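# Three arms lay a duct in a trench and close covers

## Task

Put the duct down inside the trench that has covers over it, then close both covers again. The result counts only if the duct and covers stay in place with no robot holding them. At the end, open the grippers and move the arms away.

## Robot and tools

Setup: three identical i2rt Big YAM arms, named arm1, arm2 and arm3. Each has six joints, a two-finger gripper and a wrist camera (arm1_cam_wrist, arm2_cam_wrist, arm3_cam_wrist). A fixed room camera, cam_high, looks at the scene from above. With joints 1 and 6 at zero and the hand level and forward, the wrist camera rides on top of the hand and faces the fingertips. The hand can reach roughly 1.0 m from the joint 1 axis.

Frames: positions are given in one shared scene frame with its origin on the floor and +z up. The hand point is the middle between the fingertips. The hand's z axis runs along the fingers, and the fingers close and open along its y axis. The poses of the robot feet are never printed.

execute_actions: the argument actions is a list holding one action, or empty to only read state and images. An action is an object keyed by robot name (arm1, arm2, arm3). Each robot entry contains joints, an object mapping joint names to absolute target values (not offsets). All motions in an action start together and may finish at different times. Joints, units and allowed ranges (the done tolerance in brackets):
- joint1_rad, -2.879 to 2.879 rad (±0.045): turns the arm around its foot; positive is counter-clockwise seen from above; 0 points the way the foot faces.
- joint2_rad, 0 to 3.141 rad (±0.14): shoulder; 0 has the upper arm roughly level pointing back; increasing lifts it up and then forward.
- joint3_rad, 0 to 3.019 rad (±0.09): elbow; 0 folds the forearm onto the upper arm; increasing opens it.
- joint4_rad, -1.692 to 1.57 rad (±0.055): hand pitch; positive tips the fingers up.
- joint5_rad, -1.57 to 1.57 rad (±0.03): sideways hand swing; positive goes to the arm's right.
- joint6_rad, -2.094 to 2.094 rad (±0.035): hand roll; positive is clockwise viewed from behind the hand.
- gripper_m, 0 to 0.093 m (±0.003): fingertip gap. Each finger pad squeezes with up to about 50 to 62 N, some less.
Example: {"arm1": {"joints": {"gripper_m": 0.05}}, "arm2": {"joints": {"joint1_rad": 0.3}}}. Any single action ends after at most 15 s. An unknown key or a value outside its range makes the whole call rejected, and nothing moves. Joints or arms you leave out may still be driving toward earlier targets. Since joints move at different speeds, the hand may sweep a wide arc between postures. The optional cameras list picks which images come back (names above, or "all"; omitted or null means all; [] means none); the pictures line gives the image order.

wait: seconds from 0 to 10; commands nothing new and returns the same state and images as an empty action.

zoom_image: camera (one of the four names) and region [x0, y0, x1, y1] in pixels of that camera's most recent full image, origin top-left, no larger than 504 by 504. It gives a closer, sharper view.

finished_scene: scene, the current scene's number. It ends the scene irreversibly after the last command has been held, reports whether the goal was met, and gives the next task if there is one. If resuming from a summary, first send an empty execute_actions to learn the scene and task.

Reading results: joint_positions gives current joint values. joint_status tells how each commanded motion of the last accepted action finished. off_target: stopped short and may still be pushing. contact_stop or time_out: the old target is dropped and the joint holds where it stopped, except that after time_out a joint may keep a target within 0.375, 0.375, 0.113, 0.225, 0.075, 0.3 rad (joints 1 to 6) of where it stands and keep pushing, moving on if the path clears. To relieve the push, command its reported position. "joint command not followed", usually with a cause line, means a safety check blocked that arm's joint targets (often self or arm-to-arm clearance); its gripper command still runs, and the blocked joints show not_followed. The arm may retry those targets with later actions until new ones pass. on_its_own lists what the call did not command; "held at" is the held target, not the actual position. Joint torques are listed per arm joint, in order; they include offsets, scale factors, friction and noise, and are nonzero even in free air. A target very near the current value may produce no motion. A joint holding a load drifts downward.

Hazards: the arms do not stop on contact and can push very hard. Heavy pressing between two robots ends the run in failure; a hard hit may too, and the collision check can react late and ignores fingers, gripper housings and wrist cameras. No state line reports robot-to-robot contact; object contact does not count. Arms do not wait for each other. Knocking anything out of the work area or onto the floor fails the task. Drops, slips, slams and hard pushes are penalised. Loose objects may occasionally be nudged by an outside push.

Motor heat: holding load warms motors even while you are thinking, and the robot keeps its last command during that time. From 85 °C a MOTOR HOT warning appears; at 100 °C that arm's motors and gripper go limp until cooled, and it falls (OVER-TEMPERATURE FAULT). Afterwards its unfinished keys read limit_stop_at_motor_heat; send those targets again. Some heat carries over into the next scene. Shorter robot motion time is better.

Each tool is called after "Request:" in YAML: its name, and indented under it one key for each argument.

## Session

Request:
execute_actions:
  actions: []

Scene clock: 0.00 s.
Joint torques (N m, as the arm reports them, + toward a larger angle): no reading
arm1.joint_positions: joint1_rad=+0.019 joint2_rad=+0.465 joint3_rad=+1.357 joint4_rad=-1.518 joint5_rad=+0.101 joint6_rad=-0.265 gripper_m=+0.094
arm1.joint_status: not commanded
arm1.hand: x=-0.8134 y=-0.0889 z=+1.4692 quat_wxyz=(-0.440, +0.093, -0.887, +0.105) (m; scene frame)
arm2.joint_positions: joint1_rad=+0.421 joint2_rad=+0.436 joint3_rad=+1.424 joint4_rad=-1.181 joint5_rad=-0.155 joint6_rad=-0.437 gripper_m=+0.094
arm2.joint_status: not commanded
arm2.hand: x=-0.0573 y=-0.4197 z=+1.3872 quat_wxyz=(-0.400, +0.740, -0.212, -0.497) (m; scene frame)
arm3.joint_positions: joint1_rad=-0.169 joint2_rad=+0.590 joint3_rad=+1.427 joint4_rad=-1.215 joint5_rad=-0.084 joint6_rad=+0.317 gripper_m=+0.095
arm3.joint_status: not commanded
arm3.hand: x=+0.7487 y=-0.0616 z=+1.5583 quat_wxyz=(+0.074, +0.802, -0.190, -0.561) (m; scene frame)
pictures: arm1_cam_wrist, arm2_cam_wrist, arm3_cam_wrist, cam_high
Images, in order (width x height): arm1_cam_wrist 616x616, arm2_cam_wrist 616x616, arm3_cam_wrist 616x616, cam_high 896x504.

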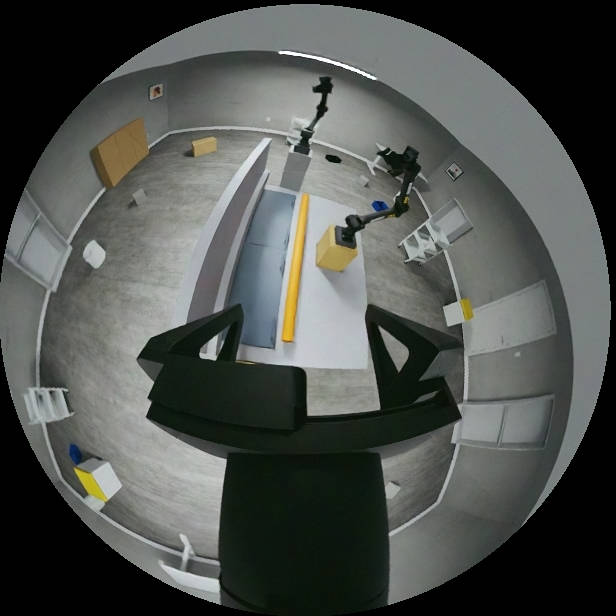

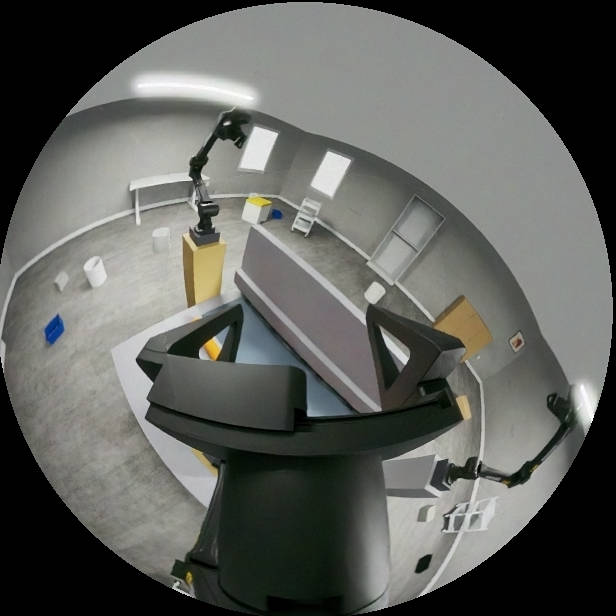

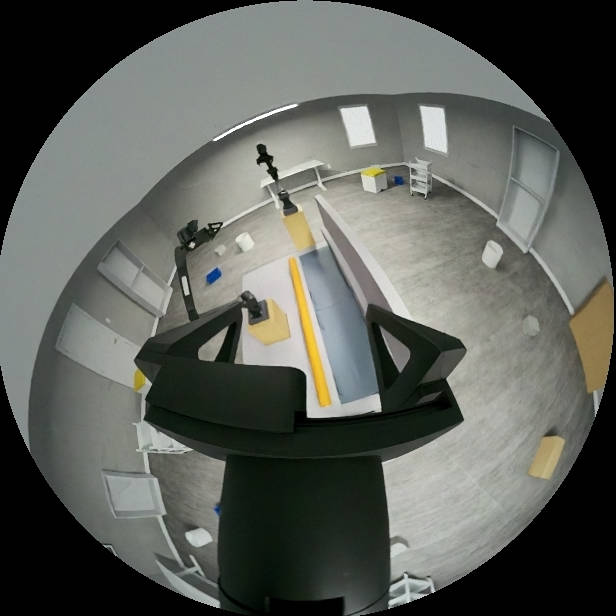

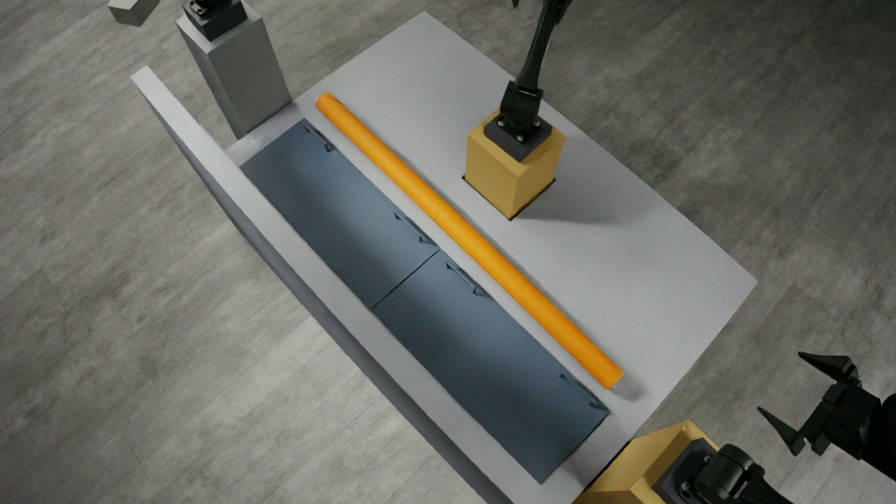

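Request:
execute_actions:
  actions:
    - {"arm1":{"joints":{"joint1_rad":-0.16,"joint2_rad":2.3,"joint3_rad":1.2,"joint4_rad":-0.4,"joint5_rad":0,"joint6_rad":0,"gripper_m":0.05}},"arm3":{"joints":{"joint1_rad":0.13,"joint2_rad":2.3,"joint3_rad":1.2,"joint4_rad":-0.4,"joint5_rad":0,"joint6_rad":0,"gripper_m":0.05}},"arm2":{"joints":{"joint1_rad":0,"joint2_rad":1.5,"joint3_rad":0.5,"joint4_rad":-0.55,"joint5_rad":0,"joint6_rad":1.57}}}

Scene clock: 2.60 s.
Joint torques (N m, as the arm reports them, + toward a larger angle): arm1=[  0.85 -19.01   4.43   0.57  -0.11   0.15] | arm2=[-1.74 -5.81  5.42  0.78  0.1   0.14] | arm3=[  0.15 -18.     4.45   1.37   0.12  -0.11]
arm1.joint_positions: joint1_rad=-0.158 joint2_rad=+2.308 joint3_rad=+1.191 joint4_rad=-0.415 joint5_rad=+0.003 joint6_rad=-0.014 gripper_m=+0.050
arm1.joint_status: all done
arm1.hand: x=-0.4763 y=-0.1615 z=+0.7283 quat_wxyz=(-0.015, -0.084, -0.996, +0.003) (m; scene frame)
arm2.joint_positions: joint1_rad=+0.006 joint2_rad=+1.489 joint3_rad=+0.497 joint4_rad=-0.560 joint5_rad=-0.001 joint6_rad=+1.559 gripper_m=+0.094
arm2.joint_status: all done
arm2.hand: x=+0.0191 y=-0.2783 z=+0.7104 quat_wxyz=(+0.005, +0.026, -1.000, -0.009) (m; scene frame)
arm3.joint_positions: joint1_rad=+0.121 joint2_rad=+2.299 joint3_rad=+1.191 joint4_rad=-0.416 joint5_rad=-0.001 joint6_rad=+0.010 gripper_m=+0.050
arm3.joint_status: all done
arm3.hand: x=+0.4633 y=-0.1497 z=+0.7521 quat_wxyz=(+0.008, +0.999, +0.042, -0.029) (m; scene frame)
pictures: arm1_cam_wrist, arm2_cam_wrist, arm3_cam_wrist, cam_high
Images, in order (width x height): arm1_cam_wrist 616x616, arm2_cam_wrist 616x616, arm3_cam_wrist 616x616, cam_high 896x504.

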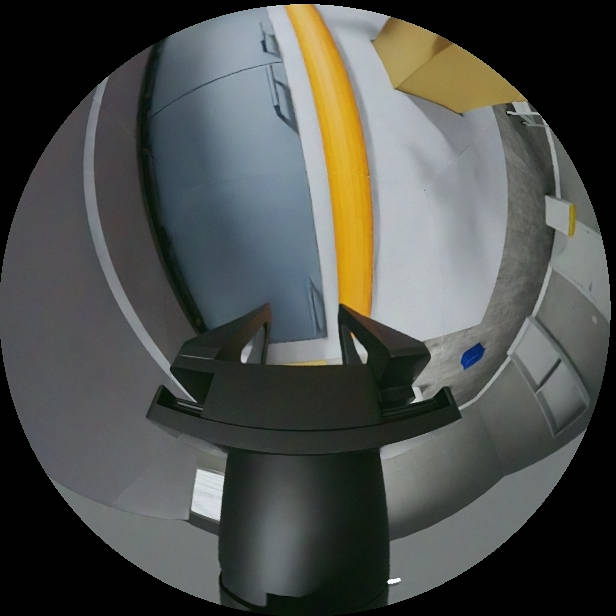

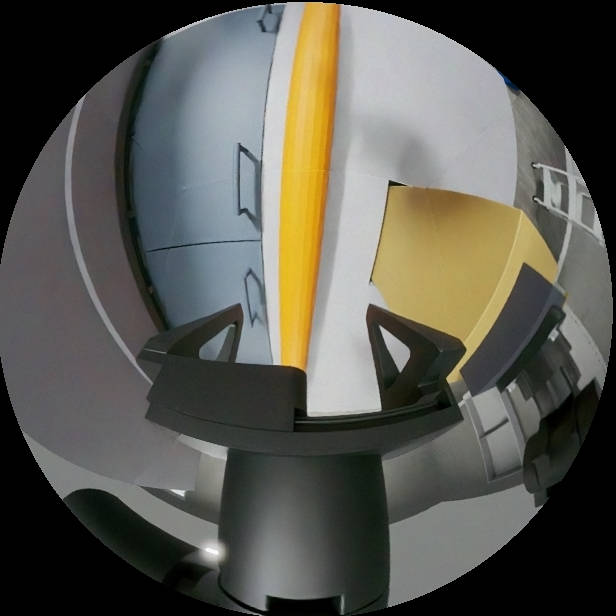

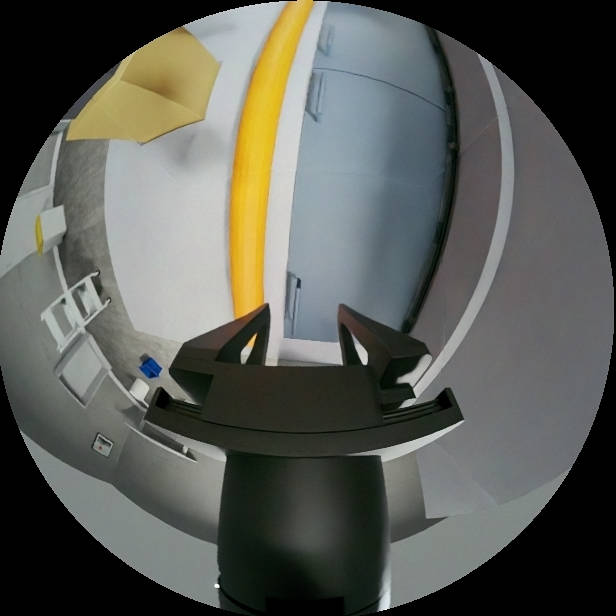

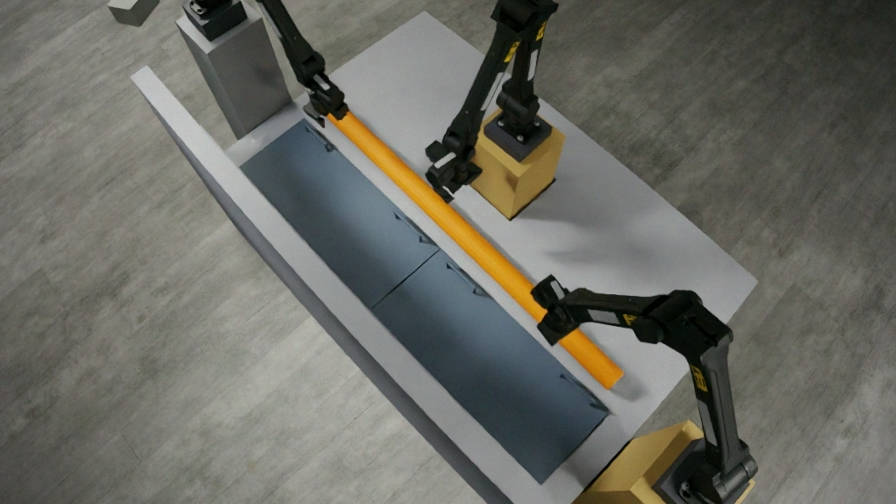

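Request:
execute_actions:
  actions:
    - {"arm1":{"joints":{"joint2_rad":2.75,"joint3_rad":1.27,"joint4_rad":-0.1}},"arm3":{"joints":{"joint2_rad":2.8,"joint3_rad":1.25,"joint4_rad":-0.04}},"arm2":{"joints":{"joint2_rad":1.95,"joint3_rad":0.53,"joint4_rad":-0.15}}}
  cameras: ["arm1_cam_wrist","arm2_cam_wrist","arm3_cam_wrist"]

Scene clock: 5.80 s.
Joint torques (N m, as the arm reports them, + toward a larger angle): arm1=[  0.67 -18.     1.18   0.34  -0.12   0.17] | arm2=[-1.76 -8.4   2.14  0.73  0.11  0.11] | arm3=[  0.23 -17.46   0.51   1.06   0.12  -0.11]
arm1.joint_positions: joint1_rad=-0.158 joint2_rad=+2.756 joint3_rad=+1.267 joint4_rad=-0.111 joint5_rad=+0.003 joint6_rad=-0.014 gripper_m=+0.050
arm1.joint_status: all done
arm1.hand: x=-0.5581 y=-0.1467 z=+0.5361 quat_wxyz=(+0.019, -0.084, -0.996, +0.000) (m; scene frame)
arm2.joint_positions: joint1_rad=+0.006 joint2_rad=+1.937 joint3_rad=+0.522 joint4_rad=-0.160 joint5_rad=-0.001 joint6_rad=+1.559 gripper_m=+0.094
arm2.joint_status: all done
arm2.hand: x=+0.0179 y=-0.2715 z=+0.5990 quat_wxyz=(+0.005, +0.026, -1.000, +0.003) (m; scene frame)
arm3.joint_positions: joint1_rad=+0.121 joint2_rad=+2.811 joint3_rad=+1.248 joint4_rad=-0.054 joint5_rad=-0.001 joint6_rad=+0.010 gripper_m=+0.050
arm3.joint_status: all done
arm3.hand: x=+0.5737 y=-0.1419 z=+0.5319 quat_wxyz=(+0.005, +0.999, +0.042, +0.018) (m; scene frame)
pictures: arm1_cam_wrist, arm2_cam_wrist, arm3_cam_wrist
Images, in order (width x height): arm1_cam_wrist 616x616, arm2_cam_wrist 616x616, arm3_cam_wrist 616x616.

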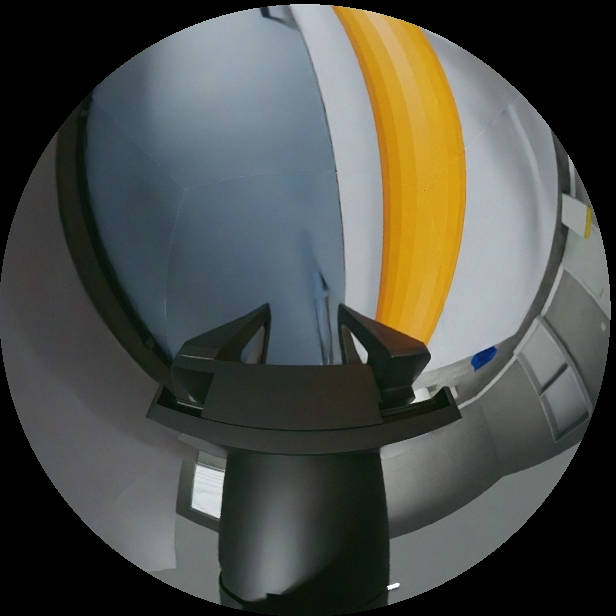

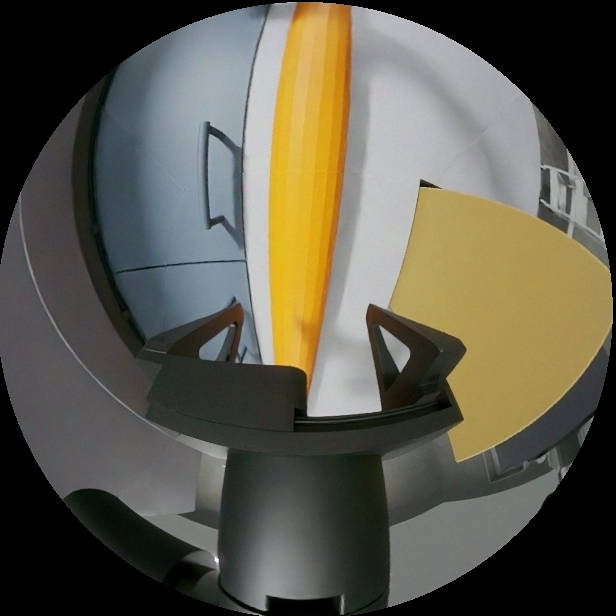

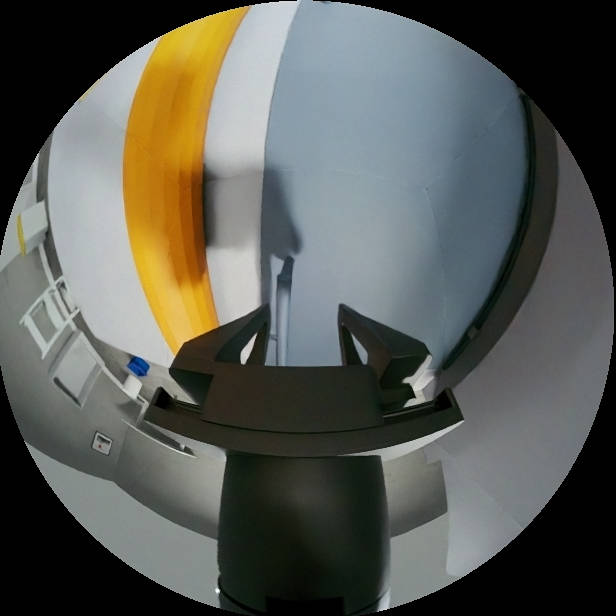

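Request:
execute_actions:
  actions:
    - {"arm1":{"joints":{"joint1_rad":-0.19}},"arm3":{"joints":{"joint1_rad":0.16}},"arm2":{"joints":{"joint2_rad":2.15,"joint3_rad":0.61,"joint4_rad":0.0}}}
  cameras: ["arm2_cam_wrist"]

Request:
execute_actions:
  actions:
    - {"arm1":{"joints":{"joint2_rad":2.83,"joint3_rad":1.32,"joint4_rad":-0.08}},"arm3":{"joints":{"joint2_rad":2.9,"joint3_rad":1.32,"joint4_rad":-0.04}}}
  cameras: ["arm1_cam_wrist","arm3_cam_wrist"]

Scene clock: 7.03 s.
Joint torques (N m, as the arm reports them, + toward a larger angle): arm1=[  1.1  -17.95   1.25   0.29  -0.12   0.15] | arm2=[-1.7  -9.83  0.56  0.77  0.11  0.1 ] | arm3=[  0.31 -17.73   0.52   1.08   0.12  -0.11]
arm1.joint_positions: joint1_rad=-0.190 joint2_rad=+2.756 joint3_rad=+1.267 joint4_rad=-0.111 joint5_rad=+0.002 joint6_rad=-0.013 gripper_m=+0.050
arm1.joint_status: all done
arm1.hand: x=-0.5608 y=-0.1600 z=+0.5361 quat_wxyz=(+0.019, -0.100, -0.995, +0.000) (m; scene frame)
arm2.joint_positions: joint1_rad=+0.006 joint2_rad=+2.137 joint3_rad=+0.608 joint4_rad=-0.009 joint5_rad=-0.001 joint6_rad=+1.560 gripper_m=+0.094
arm2.joint_status: all done
arm2.hand: x=+0.0164 y=-0.2444 z=+0.5486 quat_wxyz=(+0.005, +0.025, -1.000, -0.016) (m; scene frame)
arm3.joint_positions: joint1_rad=+0.149 joint2_rad=+2.811 joint3_rad=+1.248 joint4_rad=-0.054 joint5_rad=-0.001 joint6_rad=+0.010 gripper_m=+0.050
arm3.joint_status: all done
arm3.hand: x=+0.5748 y=-0.1525 z=+0.5320 quat_wxyz=(+0.005, +0.998, +0.055, +0.018) (m; scene frame)
pictures: arm2_cam_wrist
Images, in order (width x height): arm2_cam_wrist 616x616.

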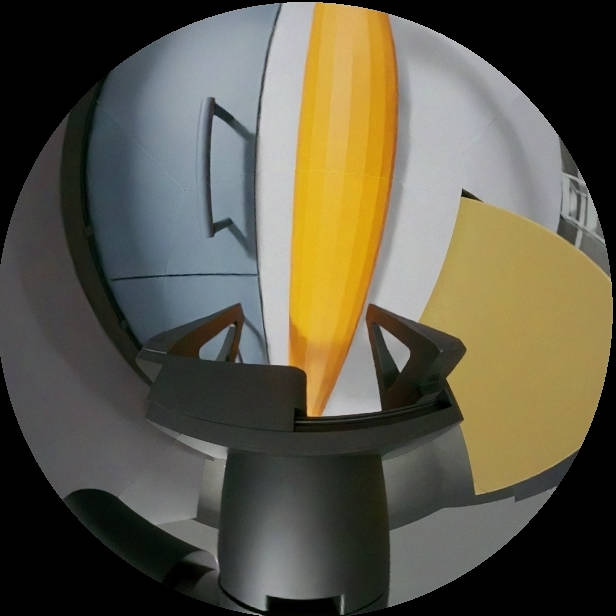

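Scene clock: 7.90 s.
Joint torques (N m, as the arm reports them, + toward a larger angle): arm1=[  1.11 -17.05   0.85   0.25  -0.1    0.15] | arm2=[-1.76 -9.99  0.56  0.78  0.11  0.1 ] | arm3=[  0.36 -15.95   0.35   0.87   0.12  -0.11]
arm1.joint_positions: joint1_rad=-0.190 joint2_rad=+2.825 joint3_rad=+1.321 joint4_rad=-0.090 joint5_rad=+0.002 joint6_rad=-0.013 gripper_m=+0.050
arm1.joint_status: all done
arm1.hand: x=-0.5606 y=-0.1600 z=+0.5093 quat_wxyz=(+0.015, -0.100, -0.995, +0.000) (m; scene frame)
arm2.joint_positions: joint1_rad=+0.006 joint2_rad=+2.137 joint3_rad=+0.608 joint4_rad=-0.009 joint5_rad=-0.001 joint6_rad=+1.560 gripper_m=+0.094
arm2.joint_status: not commanded
arm2.hand: x=+0.0164 y=-0.2444 z=+0.5486 quat_wxyz=(+0.005, +0.025, -1.000, -0.016) (m; scene frame)
arm3.joint_positions: joint1_rad=+0.149 joint2_rad=+2.889 joint3_rad=+1.320 joint4_rad=-0.049 joint5_rad=-0.001 joint6_rad=+0.010 gripper_m=+0.050
arm3.joint_status: all done
arm3.hand: x=+0.5737 y=-0.1529 z=+0.5021 quat_wxyz=(+0.005, +0.998, +0.055, +0.018) (m; scene frame)
pictures: arm1_cam_wrist, arm3_cam_wrist
Images, in order (width x height): arm1_cam_wrist 616x616, arm3_cam_wrist 616x616.

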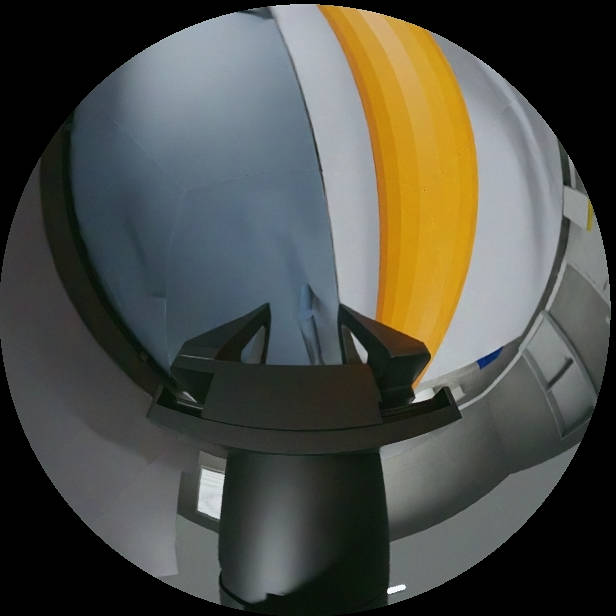

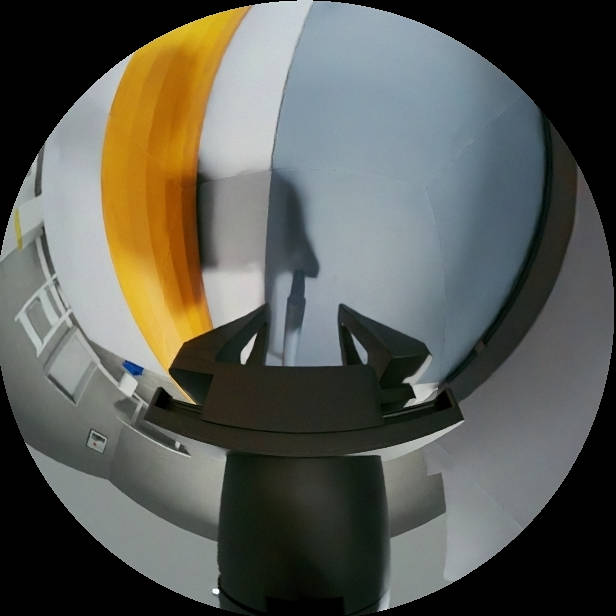

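Request:
execute_actions:
  actions:
    - {"arm1":{"joints":{"gripper_m":0}},"arm3":{"joints":{"gripper_m":0}},"arm2":{"joints":{"joint4_rad":-0.08}}}
  cameras: []

Request:
execute_actions:
  actions:
    - {"arm1":{"joints":{"joint1_rad":-0.13,"joint2_rad":2.52,"joint3_rad":1.11,"joint4_rad":-0.17}},"arm3":{"joints":{"joint1_rad":0.13,"joint2_rad":2.56,"joint3_rad":1.1,"joint4_rad":-0.12}},"arm2":{"joints":{"joint2_rad":2.25,"joint3_rad":0.63,"joint4_rad":0.02}}}
  cameras: ["arm2_cam_wrist","cam_high"]

Scene clock: 8.87 s.
Joint torques (N m, as the arm reports them, + toward a larger angle): arm1=[  1.2  -16.97   0.93   0.28  -0.24   0.15] | arm2=[-1.76 -9.86  0.41 -0.07  0.1   0.11] | arm3=[ -0.39 -15.99   0.28   0.85   0.65  -0.46]
arm1.joint_positions: joint1_rad=-0.191 joint2_rad=+2.825 joint3_rad=+1.321 joint4_rad=-0.090 joint5_rad=+0.006 joint6_rad=-0.013 gripper_m=+0.010
arm1.joint_status: gripper_m off_target (ended at +0.010, target +0.000)
arm1.hand: x=-0.5609 y=-0.1611 z=+0.5093 quat_wxyz=(+0.016, -0.100, -0.995, +0.002) (m; scene frame)
arm2.joint_positions: joint1_rad=+0.006 joint2_rad=+2.137 joint3_rad=+0.608 joint4_rad=-0.071 joint5_rad=-0.001 joint6_rad=+1.560 gripper_m=+0.094
arm2.joint_status: all done
arm2.hand: x=+0.0170 y=-0.2592 z=+0.5486 quat_wxyz=(+0.005, +0.025, -1.000, +0.015) (m; scene frame)
arm3.joint_positions: joint1_rad=+0.159 joint2_rad=+2.890 joint3_rad=+1.320 joint4_rad=-0.049 joint5_rad=-0.014 joint6_rad=+0.039 gripper_m=+0.012
arm3.joint_status: gripper_m off_target (ended at +0.012, target +0.000)
arm3.hand: x=+0.5748 y=-0.1592 z=+0.5021 quat_wxyz=(+0.011, +0.999, +0.046, +0.019) (m; scene frame)
pictures: none
No camera images: the call's "cameras" was empty. Leave "cameras" out to get every camera's image.

Scene clock: 10.03 s.
Joint torques (N m, as the arm reports them, + toward a larger angle): arm1=[  1.44 -22.89   0.15  -1.32  -0.32   0.13] | arm2=[ -1.69 -10.04  -0.41   0.67   0.1    0.1 ] | arm3=[  0.64 -23.47  -0.55  -0.99  -0.37  -0.51]
arm1.joint_positions: joint1_rad=-0.135 joint2_rad=+2.586 joint3_rad=+1.127 joint4_rad=-0.135 joint5_rad=+0.009 joint6_rad=-0.013 gripper_m=+0.009
arm1.joint_status: all done
arm1.hand: x=-0.5625 y=-0.1372 z=+0.5995 quat_wxyz=(+0.017, -0.072, -0.997, +0.003) (m; scene frame)
arm2.joint_positions: joint1_rad=+0.006 joint2_rad=+2.235 joint3_rad=+0.630 joint4_rad=+0.010 joint5_rad=-0.001 joint6_rad=+1.560 gripper_m=+0.094
arm2.joint_status: all done
arm2.hand: x=+0.0168 y=-0.2610 z=+0.5216 quat_wxyz=(+0.005, +0.025, -1.000, +0.013) (m; scene frame)
arm3.joint_positions: joint1_rad=+0.115 joint2_rad=+2.642 joint3_rad=+1.115 joint4_rad=-0.091 joint5_rad=+0.011 joint6_rad=+0.044 gripper_m=+0.011
arm3.joint_status: all done
arm3.hand: x=+0.5760 y=-0.1360 z=+0.5952 quat_wxyz=(-0.001, +1.000, +0.022, +0.018) (m; scene frame)
pictures: arm2_cam_wrist, cam_high
Images, in order (width x height): arm2_cam_wrist 616x616, cam_high 896x504.

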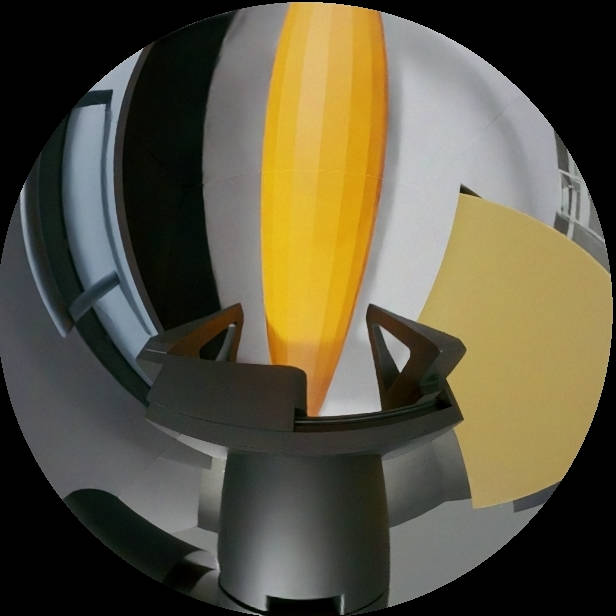

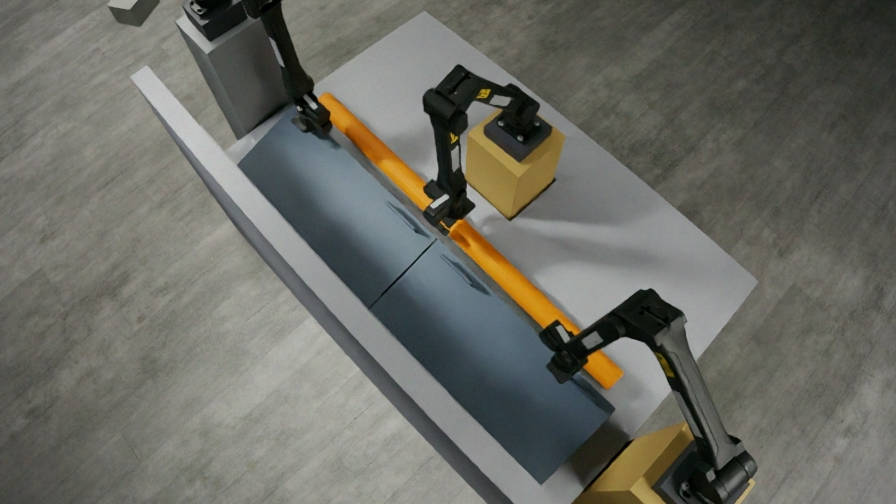

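Request:
execute_actions:
  actions:
    - {"arm1":{"joints":{"joint1_rad":-0.07,"joint2_rad":2.3,"joint3_rad":0.99,"joint4_rad":-0.27}},"arm3":{"joints":{"joint1_rad":0.05,"joint2_rad":2.33,"joint3_rad":0.99,"joint4_rad":-0.24}},"arm2":{"joints":{"joint2_rad":2.33,"joint3_rad":0.65,"joint4_rad":0.08}}}
  cameras: []

Request:
execute_actions:
  actions:
    - {"arm1":{"joints":{"joint1_rad":0.14,"joint2_rad":2.14,"joint3_rad":0.96,"joint4_rad":-0.39}},"arm3":{"joints":{"joint1_rad":-0.13,"joint2_rad":2.17,"joint3_rad":0.97,"joint4_rad":-0.36,"joint6_rad":-0.1}},"arm2":{"joints":{"gripper_m":0}}}
  cameras: []

Request:
execute_actions:
  actions:
    - {"arm1":{"joints":{"joint1_rad":0.27,"joint2_rad":2.1,"joint3_rad":0.98,"joint4_rad":-0.45,"joint5_rad":0.1,"joint6_rad":0.27}},"arm3":{"joints":{"joint1_rad":-0.27,"joint2_rad":2.14,"joint3_rad":1.02,"joint4_rad":-0.42,"joint5_rad":-0.11,"joint6_rad":-0.27}},"arm2":{"joints":{"joint2_rad":1.95,"joint3_rad":0.5,"joint4_rad":-0.1}}}
  cameras: ["arm2_cam_wrist","cam_high"]

Scene clock: 11.47 s.
Joint torques (N m, as the arm reports them, + toward a larger angle): arm1=[  0.71 -15.08   2.4   -0.42   0.08   0.14] | arm2=[ -1.67 -10.44  -0.74   0.62   0.16   0.06] | arm3=[  2.07 -24.5    0.55  -1.52  -1.    -0.07]
arm1.joint_positions: joint1_rad=-0.065 joint2_rad=+2.287 joint3_rad=+0.991 joint4_rad=-0.257 joint5_rad=-0.003 joint6_rad=-0.013 gripper_m=+0.000
arm1.joint_status: all done
arm1.on_its_own: gripper_m moved -0.009 to your old target +0.000
arm1.hand: x=-0.5443 y=-0.1078 z=+0.7105 quat_wxyz=(-0.004, -0.038, -0.999, -0.001) (m; scene frame)
arm2.joint_positions: joint1_rad=+0.006 joint2_rad=+2.319 joint3_rad=+0.647 joint4_rad=+0.071 joint5_rad=-0.002 joint6_rad=+1.564 gripper_m=+0.094
arm2.joint_status: all done
arm2.hand: x=+0.0167 y=-0.2671 z=+0.4986 quat_wxyz=(+0.005, +0.023, -1.000, +0.015) (m; scene frame)
arm3.joint_positions: joint1_rad=+0.017 joint2_rad=+2.432 joint3_rad=+1.000 joint4_rad=-0.201 joint5_rad=+0.027 joint6_rad=+0.007 gripper_m=+0.011
arm3.joint_status: all done
arm3.hand: x=+0.5763 y=-0.0941 z=+0.6717 quat_wxyz=(-0.007, +1.000, -0.008, +0.026) (m; scene frame)
pictures: none
No camera images: the call's "cameras" was empty. Leave "cameras" out to get every camera's image.

Scene clock: 12.63 s.
Joint torques (N m, as the arm reports them, + toward a larger angle): arm1=[  1.24 -14.47   3.87  -0.45  -0.01   0.16] | arm2=[ -1.81 -10.65  -1.12   0.45   0.16   0.05] | arm3=[  0.04 -23.92   2.97  -0.79   0.01   0.18]
arm1.joint_positions: joint1_rad=+0.142 joint2_rad=+2.129 joint3_rad=+0.953 joint4_rad=-0.377 joint5_rad=-0.001 joint6_rad=-0.012 gripper_m=+0.000
arm1.joint_status: all done
arm1.hand: x=-0.5432 y=-0.0194 z=+0.7699 quat_wxyz=(-0.005, +0.065, -0.998, -0.001) (m; scene frame)
arm2.joint_positions: joint1_rad=+0.006 joint2_rad=+2.319 joint3_rad=+0.652 joint4_rad=+0.076 joint5_rad=-0.002 joint6_rad=+1.566 gripper_m=+0.074
arm2.joint_status: gripper_m off_target (ended at +0.074, target +0.000)
arm2.hand: x=+0.0165 y=-0.2634 z=+0.4982 quat_wxyz=(+0.005, +0.022, -1.000, +0.011) (m; scene frame)
arm3.joint_positions: joint1_rad=-0.139 joint2_rad=+2.269 joint3_rad=+0.959 joint4_rad=-0.337 joint5_rad=+0.002 joint6_rad=-0.115 gripper_m=+0.011
arm3.joint_status: all done
arm3.hand: x=+0.5764 y=-0.0363 z=+0.7319 quat_wxyz=(+0.011, +0.999, -0.026, +0.033) (m; scene frame)
pictures: none
No camera images: the call's "cameras" was empty. Leave "cameras" out to get every camera's image.

Scene clock: 14.07 s.
Joint torques (N m, as the arm reports them, + toward a larger angle): arm1=[  0.89 -16.91   5.04  -0.58   0.16   0.16] | arm2=[ -1.75 -12.36   1.05   0.08   0.11   0.04] | arm3=[ -2.58 -24.17   5.61  -0.27   0.08  -0.16]
arm1.joint_positions: joint1_rad=+0.274 joint2_rad=+2.113 joint3_rad=+0.957 joint4_rad=-0.436 joint5_rad=+0.097 joint6_rad=+0.256 gripper_m=+0.000
arm1.joint_status: all done
arm1.hand: x=-0.5566 y=+0.0185 z=+0.7777 quat_wxyz=(+0.003, -0.002, -0.999, +0.049) (m; scene frame)
arm2.joint_positions: joint1_rad=+0.006 joint2_rad=+1.980 joint3_rad=+0.496 joint4_rad=-0.094 joint5_rad=-0.001 joint6_rad=+1.566 gripper_m=+0.074
arm2.joint_status: all done
arm2.hand: x=+0.0183 y=-0.2843 z=+0.5869 quat_wxyz=(+0.005, +0.022, -1.000, +0.004) (m; scene frame)
arm3.joint_positions: joint1_rad=-0.241 joint2_rad=+2.241 joint3_rad=+0.977 joint4_rad=-0.409 joint5_rad=-0.113 joint6_rad=-0.257 gripper_m=+0.011
arm3.joint_status: all done
arm3.hand: x=+0.5768 y=-0.0146 z=+0.7462 quat_wxyz=(+0.074, +0.997, -0.008, +0.030) (m; scene frame)
pictures: arm2_cam_wrist, cam_high
Images, in order (width x height): arm2_cam_wrist 616x616, cam_high 896x504.

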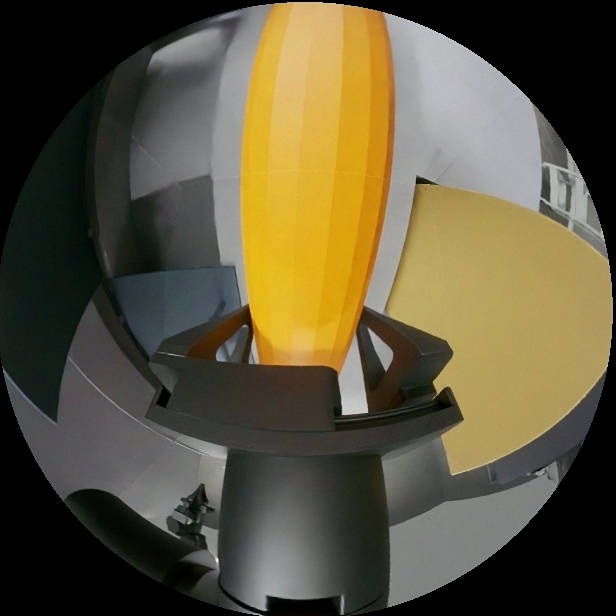

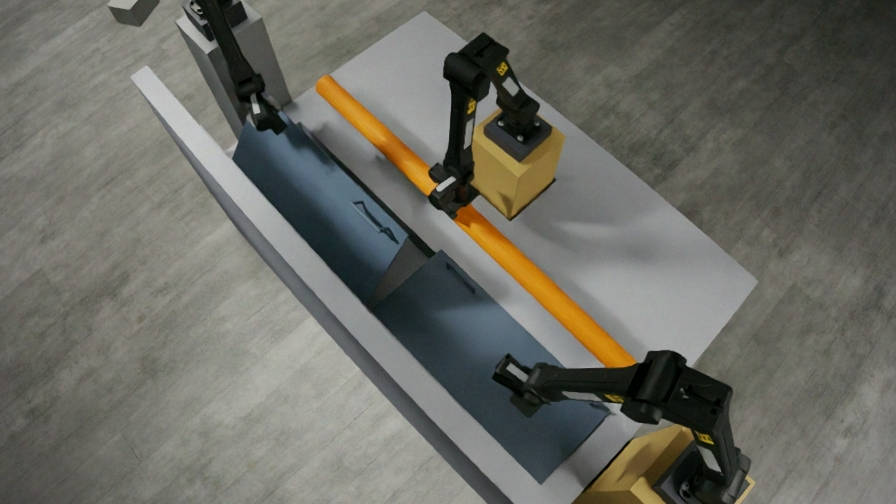

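Request:
execute_actions:
  actions:
    - {"arm1":{"joints":{"joint1_rad":-0.19,"joint2_rad":2.4,"joint3_rad":1.15,"joint4_rad":-0.3,"joint5_rad":0,"joint6_rad":0,"gripper_m":0.05}},"arm3":{"joints":{"joint1_rad":-0.29,"joint2_rad":2.08,"joint3_rad":1.02}}}
  cameras: []

Request:
execute_actions:
  actions:
    - {"arm1":{"joints":{"joint2_rad":2.75,"joint3_rad":1.27,"joint4_rad":-0.1}}}
  cameras: ["arm1_cam_wrist"]

Request:
execute_actions:
  actions:
    - {"arm1":{"joints":{"joint2_rad":2.87,"joint3_rad":1.33,"joint4_rad":-0.05}}}
  cameras: ["arm1_cam_wrist","cam_high"]

Scene clock: 15.73 s.
Joint torques (N m, as the arm reports them, + toward a larger angle): arm1=[  0.6  -18.77   3.12   0.06  -0.07  -0.11] | arm2=[ -1.79 -12.11   0.98   0.09   0.12   0.04] | arm3=[ -1.99 -27.08   5.84   0.43  -0.14   0.  ]
arm1.joint_positions: joint1_rad=-0.185 joint2_rad=+2.411 joint3_rad=+1.144 joint4_rad=-0.302 joint5_rad=+0.001 joint6_rad=+0.014 gripper_m=+0.050
arm1.joint_status: all done
arm1.hand: x=-0.5189 y=-0.1666 z=+0.6744 quat_wxyz=(+0.004, -0.111, -0.994, +0.001) (m; scene frame)
arm2.joint_positions: joint1_rad=+0.006 joint2_rad=+1.980 joint3_rad=+0.496 joint4_rad=-0.094 joint5_rad=-0.001 joint6_rad=+1.566 gripper_m=+0.074
arm2.joint_status: not commanded
arm2.hand: x=+0.0183 y=-0.2843 z=+0.5869 quat_wxyz=(+0.005, +0.022, -1.000, +0.004) (m; scene frame)
arm3.joint_positions: joint1_rad=-0.269 joint2_rad=+2.216 joint3_rad=+0.976 joint4_rad=-0.423 joint5_rad=-0.107 joint6_rad=-0.270 gripper_m=+0.011
arm3.joint_status: all done
arm3.hand: x=+0.5754 y=-0.0012 z=+0.7557 quat_wxyz=(+0.071, +0.997, -0.015, +0.025) (m; scene frame)
pictures: none
No camera images: the call's "cameras" was empty. Leave "cameras" out to get every camera's image.

Scene clock: 17.17 s.
Joint torques (N m, as the arm reports them, + toward a larger angle): arm1=[  0.8  -18.38   1.34   0.32  -0.08  -0.1 ] | arm2=[ -1.76 -12.01   1.08   0.07   0.11   0.04] | arm3=[ -2.02 -27.04   5.85   0.45  -0.14   0.  ]
arm1.joint_positions: joint1_rad=-0.185 joint2_rad=+2.759 joint3_rad=+1.265 joint4_rad=-0.111 joint5_rad=+0.001 joint6_rad=+0.014 gripper_m=+0.050
arm1.joint_status: all done
arm1.hand: x=-0.5634 y=-0.1572 z=+0.5347 quat_wxyz=(+0.021, -0.111, -0.994, -0.001) (m; scene frame)
arm2.joint_positions: joint1_rad=+0.006 joint2_rad=+1.980 joint3_rad=+0.496 joint4_rad=-0.094 joint5_rad=-0.001 joint6_rad=+1.566 gripper_m=+0.074
arm2.joint_status: not commanded
arm2.hand: x=+0.0183 y=-0.2843 z=+0.5869 quat_wxyz=(+0.005, +0.022, -1.000, +0.004) (m; scene frame)
arm3.joint_positions: joint1_rad=-0.269 joint2_rad=+2.216 joint3_rad=+0.976 joint4_rad=-0.423 joint5_rad=-0.107 joint6_rad=-0.270 gripper_m=+0.011
arm3.joint_status: not commanded
arm3.hand: x=+0.5754 y=-0.0012 z=+0.7557 quat_wxyz=(+0.071, +0.997, -0.015, +0.025) (m; scene frame)
pictures: arm1_cam_wrist
Images, in order (width x height): arm1_cam_wrist 616x616.

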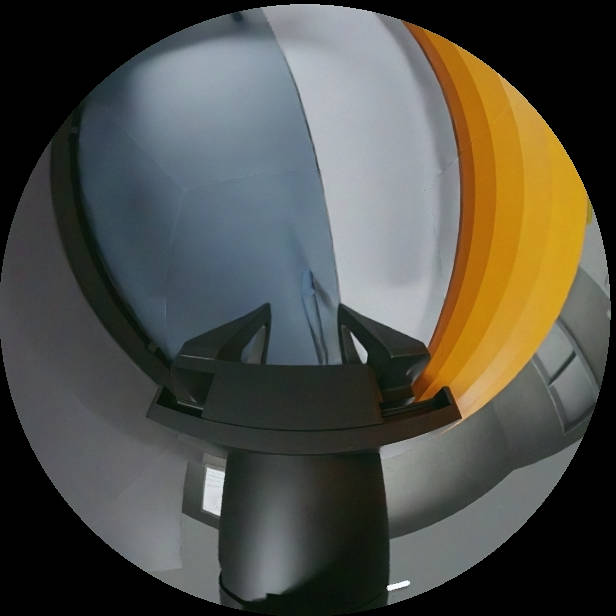

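Scene clock: 18.23 s.
Joint torques (N m, as the arm reports them, + toward a larger angle): arm1=[  0.52 -17.18   0.75   0.16  -0.08  -0.12] | arm2=[ -1.66 -11.94   1.07   0.09   0.12   0.05] | arm3=[ -2.01 -27.11   5.84   0.44  -0.14   0.  ]
arm1.joint_positions: joint1_rad=-0.185 joint2_rad=+2.873 joint3_rad=+1.328 joint4_rad=-0.058 joint5_rad=+0.001 joint6_rad=+0.014 gripper_m=+0.050
arm1.joint_status: all done
arm1.hand: x=-0.5759 y=-0.1546 z=+0.4905 quat_wxyz=(+0.020, -0.111, -0.994, -0.001) (m; scene frame)
arm2.joint_positions: joint1_rad=+0.006 joint2_rad=+1.980 joint3_rad=+0.496 joint4_rad=-0.094 joint5_rad=-0.001 joint6_rad=+1.566 gripper_m=+0.074
arm2.joint_status: not commanded
arm2.hand: x=+0.0183 y=-0.2843 z=+0.5869 quat_wxyz=(+0.005, +0.022, -1.000, +0.004) (m; scene frame)
arm3.joint_positions: joint1_rad=-0.269 joint2_rad=+2.216 joint3_rad=+0.976 joint4_rad=-0.423 joint5_rad=-0.107 joint6_rad=-0.270 gripper_m=+0.011
arm3.joint_status: not commanded
arm3.hand: x=+0.5754 y=-0.0012 z=+0.7557 quat_wxyz=(+0.071, +0.997, -0.015, +0.025) (m; scene frame)
pictures: arm1_cam_wrist, cam_high
Images, in order (width x height): arm1_cam_wrist 616x616, cam_high 896x504.

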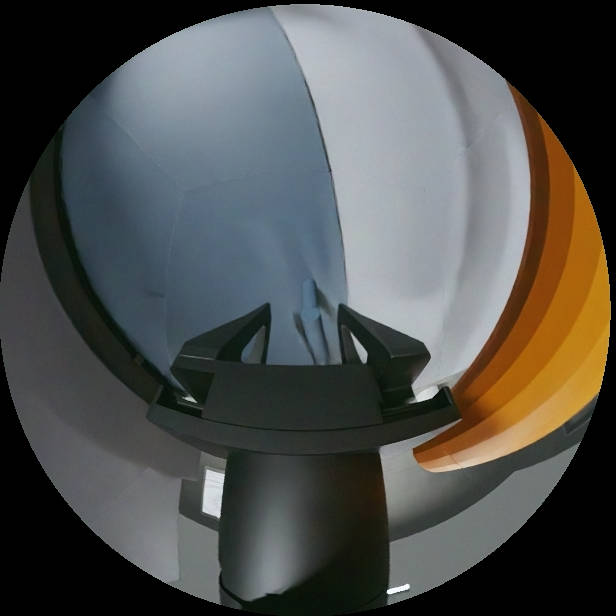

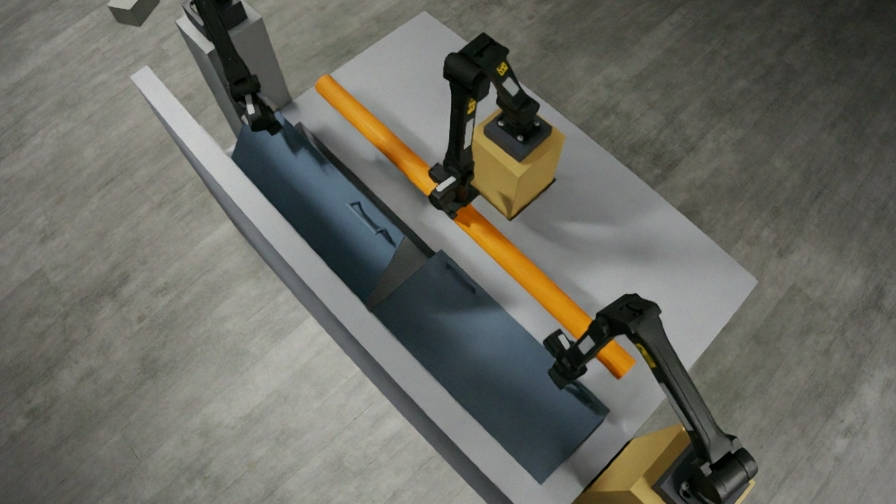

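Request:
execute_actions:
  actions:
    - {"arm1":{"joints":{"gripper_m":0}}}
  cameras: []

Request:
execute_actions:
  actions:
    - {"arm1":{"joints":{"joint1_rad":-0.14,"joint2_rad":2.55,"joint3_rad":1.13,"joint4_rad":-0.15}}}
  cameras: []

Request:
execute_actions:
  actions:
    - {"arm1":{"joints":{"joint1_rad":-0.1,"joint2_rad":2.42,"joint3_rad":1.07,"joint4_rad":-0.2}}}
  cameras: ["arm1_cam_wrist"]

Scene clock: 19.23 s.
Joint torques (N m, as the arm reports them, + toward a larger angle): arm1=[  1.77 -17.3    0.77   0.17  -0.4    0.58] | arm2=[ -1.76 -11.99   1.08   0.09   0.12   0.04] | arm3=[ -1.97 -27.11   5.86   0.44  -0.14   0.  ]
arm1.joint_positions: joint1_rad=-0.197 joint2_rad=+2.873 joint3_rad=+1.328 joint4_rad=-0.058 joint5_rad=+0.011 joint6_rad=-0.057 gripper_m=+0.013
arm1.joint_status: gripper_m off_target (ended at +0.013, target +0.000)
arm1.hand: x=-0.5772 y=-0.1609 z=+0.4906 quat_wxyz=(+0.021, -0.081, -0.996, +0.003) (m; scene frame)
arm2.joint_positions: joint1_rad=+0.006 joint2_rad=+1.980 joint3_rad=+0.496 joint4_rad=-0.094 joint5_rad=-0.001 joint6_rad=+1.566 gripper_m=+0.074
arm2.joint_status: not commanded
arm2.hand: x=+0.0183 y=-0.2843 z=+0.5869 quat_wxyz=(+0.005, +0.022, -1.000, +0.004) (m; scene frame)
arm3.joint_positions: joint1_rad=-0.269 joint2_rad=+2.216 joint3_rad=+0.976 joint4_rad=-0.423 joint5_rad=-0.107 joint6_rad=-0.270 gripper_m=+0.011
arm3.joint_status: not commanded
arm3.hand: x=+0.5754 y=-0.0012 z=+0.7557 quat_wxyz=(+0.071, +0.997, -0.015, +0.025) (m; scene frame)
pictures: none
No camera images: the call's "cameras" was empty. Leave "cameras" out to get every camera's image.

Scene clock: 20.23 s.
Joint torques (N m, as the arm reports them, + toward a larger angle): arm1=[  0.81 -24.18   0.44  -0.86  -0.58   0.58] | arm2=[ -1.81 -11.9    1.1    0.07   0.11   0.04] | arm3=[ -1.93 -27.04   5.84   0.42  -0.14   0.  ]
arm1.joint_positions: joint1_rad=-0.136 joint2_rad=+2.633 joint3_rad=+1.138 joint4_rad=-0.131 joint5_rad=+0.017 joint6_rad=-0.057 gripper_m=+0.012
arm1.joint_status: all done
arm1.hand: x=-0.5781 y=-0.1367 z=+0.5817 quat_wxyz=(+0.033, -0.051, -0.998, +0.005) (m; scene frame)
arm2.joint_positions: joint1_rad=+0.006 joint2_rad=+1.980 joint3_rad=+0.496 joint4_rad=-0.094 joint5_rad=-0.001 joint6_rad=+1.566 gripper_m=+0.074
arm2.joint_status: not commanded
arm2.hand: x=+0.0183 y=-0.2843 z=+0.5869 quat_wxyz=(+0.005, +0.022, -1.000, +0.004) (m; scene frame)
arm3.joint_positions: joint1_rad=-0.269 joint2_rad=+2.216 joint3_rad=+0.976 joint4_rad=-0.423 joint5_rad=-0.107 joint6_rad=-0.270 gripper_m=+0.011
arm3.joint_status: not commanded
arm3.hand: x=+0.5754 y=-0.0012 z=+0.7557 quat_wxyz=(+0.071, +0.997, -0.015, +0.025) (m; scene frame)
pictures: none
No camera images: the call's "cameras" was empty. Leave "cameras" out to get every camera's image.

Scene clock: 21.07 s.
Joint torques (N m, as the arm reports them, + toward a larger angle): arm1=[  0.6  -26.71   0.94  -0.9   -0.7    0.18] | arm2=[ -1.73 -12.     1.09   0.08   0.12   0.05] | arm3=[ -2.02 -27.12   5.83   0.42  -0.14   0.  ]
arm1.joint_positions: joint1_rad=-0.094 joint2_rad=+2.534 joint3_rad=+1.074 joint4_rad=-0.179 joint5_rad=+0.020 joint6_rad=-0.016 gripper_m=+0.012
arm1.joint_status: all done
arm1.hand: x=-0.5790 y=-0.1200 z=+0.6187 quat_wxyz=(+0.039, -0.050, -0.998, +0.007) (m; scene frame)
arm2.joint_positions: joint1_rad=+0.006 joint2_rad=+1.980 joint3_rad=+0.496 joint4_rad=-0.094 joint5_rad=-0.001 joint6_rad=+1.566 gripper_m=+0.074
arm2.joint_status: not commanded
arm2.hand: x=+0.0183 y=-0.2843 z=+0.5869 quat_wxyz=(+0.005, +0.022, -1.000, +0.004) (m; scene frame)
arm3.joint_positions: joint1_rad=-0.269 joint2_rad=+2.216 joint3_rad=+0.976 joint4_rad=-0.423 joint5_rad=-0.107 joint6_rad=-0.270 gripper_m=+0.011
arm3.joint_status: not commanded
arm3.hand: x=+0.5754 y=-0.0012 z=+0.7557 quat_wxyz=(+0.071, +0.997, -0.015, +0.025) (m; scene frame)
pictures: arm1_cam_wrist
Images, in order (width x height): arm1_cam_wrist 616x616.

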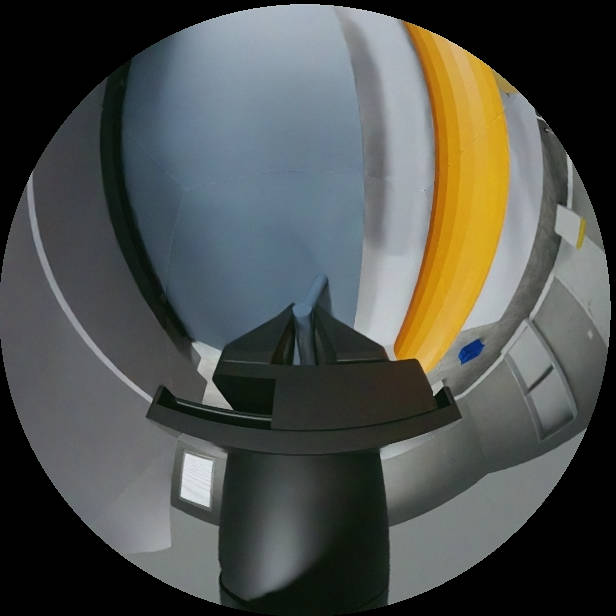

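Request:
execute_actions:
  actions:
    - {"arm1":{"joints":{"joint1_rad":-0.03,"joint2_rad":2.3,"joint3_rad":0.97,"joint4_rad":-0.24}}}
  cameras: []

Request:
execute_actions:
  actions:
    - {"arm1":{"joints":{"joint1_rad":0.12,"joint2_rad":2.17,"joint3_rad":0.93,"joint4_rad":-0.34,"joint6_rad":0.1}}}
  cameras: []

Request:
execute_actions:
  actions:
    - {"arm1":{"joints":{"joint1_rad":0.27,"joint2_rad":2.08,"joint3_rad":0.95,"joint4_rad":-0.42,"joint5_rad":0.1,"joint6_rad":0.25}}}
  cameras: ["cam_high"]

Scene clock: 22.10 s.
Joint torques (N m, as the arm reports them, + toward a larger angle): arm1=[  0.23 -23.68   1.31  -1.14  -0.09   0.08] | arm2=[ -1.77 -11.98   1.07   0.07   0.11   0.05] | arm3=[ -2.02 -27.16   5.85   0.44  -0.14  -0.01]
arm1.joint_positions: joint1_rad=-0.019 joint2_rad=+2.390 joint3_rad=+0.974 joint4_rad=-0.213 joint5_rad=+0.002 joint6_rad=-0.006 gripper_m=+0.011
arm1.joint_status: all done
arm1.hand: x=-0.5833 y=-0.0873 z=+0.6693 quat_wxyz=(+0.033, -0.018, -0.999, +0.000) (m; scene frame)
arm2.joint_positions: joint1_rad=+0.006 joint2_rad=+1.980 joint3_rad=+0.496 joint4_rad=-0.094 joint5_rad=-0.001 joint6_rad=+1.566 gripper_m=+0.074
arm2.joint_status: not commanded
arm2.hand: x=+0.0183 y=-0.2843 z=+0.5869 quat_wxyz=(+0.005, +0.022, -1.000, +0.004) (m; scene frame)
arm3.joint_positions: joint1_rad=-0.269 joint2_rad=+2.216 joint3_rad=+0.976 joint4_rad=-0.423 joint5_rad=-0.107 joint6_rad=-0.270 gripper_m=+0.011
arm3.joint_status: not commanded
arm3.hand: x=+0.5754 y=-0.0012 z=+0.7557 quat_wxyz=(+0.071, +0.997, -0.015, +0.025) (m; scene frame)
pictures: none
No camera images: the call's "cameras" was empty. Leave "cameras" out to get every camera's image.

Scene clock: 23.03 s.
Joint torques (N m, as the arm reports them, + toward a larger angle): arm1=[  1.78 -22.22   2.51  -0.99  -0.48  -0.02] | arm2=[ -1.79 -11.91   1.06   0.09   0.11   0.04] | arm3=[ -1.93 -27.15   5.84   0.43  -0.14   0.  ]
arm1.joint_positions: joint1_rad=+0.112 joint2_rad=+2.247 joint3_rad=+0.925 joint4_rad=-0.318 joint5_rad=+0.014 joint6_rad=+0.105 gripper_m=+0.011
arm1.joint_status: all done
arm1.hand: x=-0.5847 y=-0.0382 z=+0.7206 quat_wxyz=(+0.038, -0.008, -0.999, +0.010) (m; scene frame)
arm2.joint_positions: joint1_rad=+0.006 joint2_rad=+1.980 joint3_rad=+0.496 joint4_rad=-0.094 joint5_rad=-0.001 joint6_rad=+1.566 gripper_m=+0.074
arm2.joint_status: not commanded
arm2.hand: x=+0.0183 y=-0.2843 z=+0.5869 quat_wxyz=(+0.005, +0.022, -1.000, +0.004) (m; scene frame)
arm3.joint_positions: joint1_rad=-0.269 joint2_rad=+2.216 joint3_rad=+0.976 joint4_rad=-0.423 joint5_rad=-0.107 joint6_rad=-0.270 gripper_m=+0.011
arm3.joint_status: not commanded
arm3.hand: x=+0.5754 y=-0.0012 z=+0.7557 quat_wxyz=(+0.071, +0.997, -0.015, +0.025) (m; scene frame)
pictures: none
No camera images: the call's "cameras" was empty. Leave "cameras" out to get every camera's image.

Scene clock: 23.97 s.
Joint torques (N m, as the arm reports them, + toward a larger angle): arm1=[  2.43 -23.37   4.19  -0.59  -0.25  -0.03] | arm2=[ -1.78 -11.9    1.07   0.07   0.12   0.04] | arm3=[ -1.97 -27.09   5.84   0.44  -0.14   0.  ]
arm1.joint_positions: joint1_rad=+0.258 joint2_rad=+2.173 joint3_rad=+0.928 joint4_rad=-0.409 joint5_rad=+0.109 joint6_rad=+0.255 gripper_m=+0.011
arm1.joint_status: all done
arm1.hand: x=-0.5839 y=+0.0032 z=+0.7510 quat_wxyz=(+0.031, -0.008, -0.998, +0.062) (m; scene frame)
arm2.joint_positions: joint1_rad=+0.006 joint2_rad=+1.980 joint3_rad=+0.496 joint4_rad=-0.094 joint5_rad=-0.001 joint6_rad=+1.566 gripper_m=+0.074
arm2.joint_status: not commanded
arm2.hand: x=+0.0183 y=-0.2843 z=+0.5869 quat_wxyz=(+0.005, +0.022, -1.000, +0.004) (m; scene frame)
arm3.joint_positions: joint1_rad=-0.269 joint2_rad=+2.216 joint3_rad=+0.976 joint4_rad=-0.423 joint5_rad=-0.107 joint6_rad=-0.270 gripper_m=+0.011
arm3.joint_status: not commanded
arm3.hand: x=+0.5754 y=-0.0012 z=+0.7557 quat_wxyz=(+0.071, +0.997, -0.015, +0.025) (m; scene frame)
pictures: cam_high
Images, in order (width x height): cam_high 896x504.

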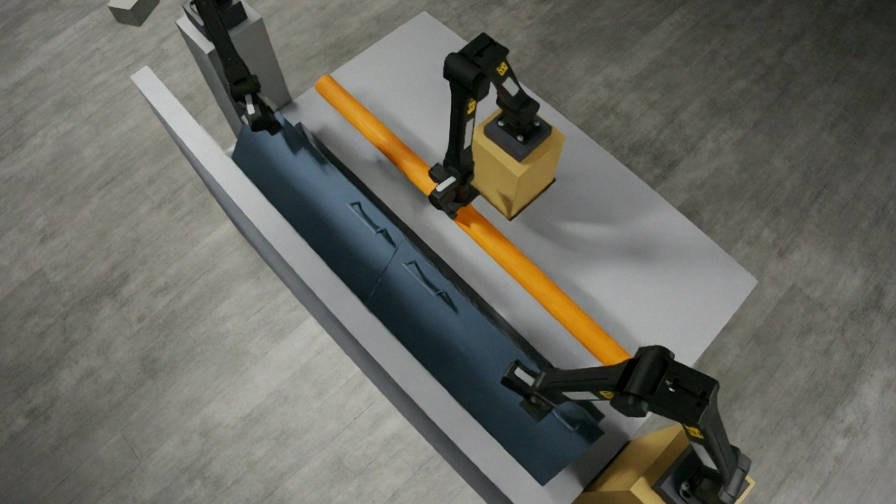

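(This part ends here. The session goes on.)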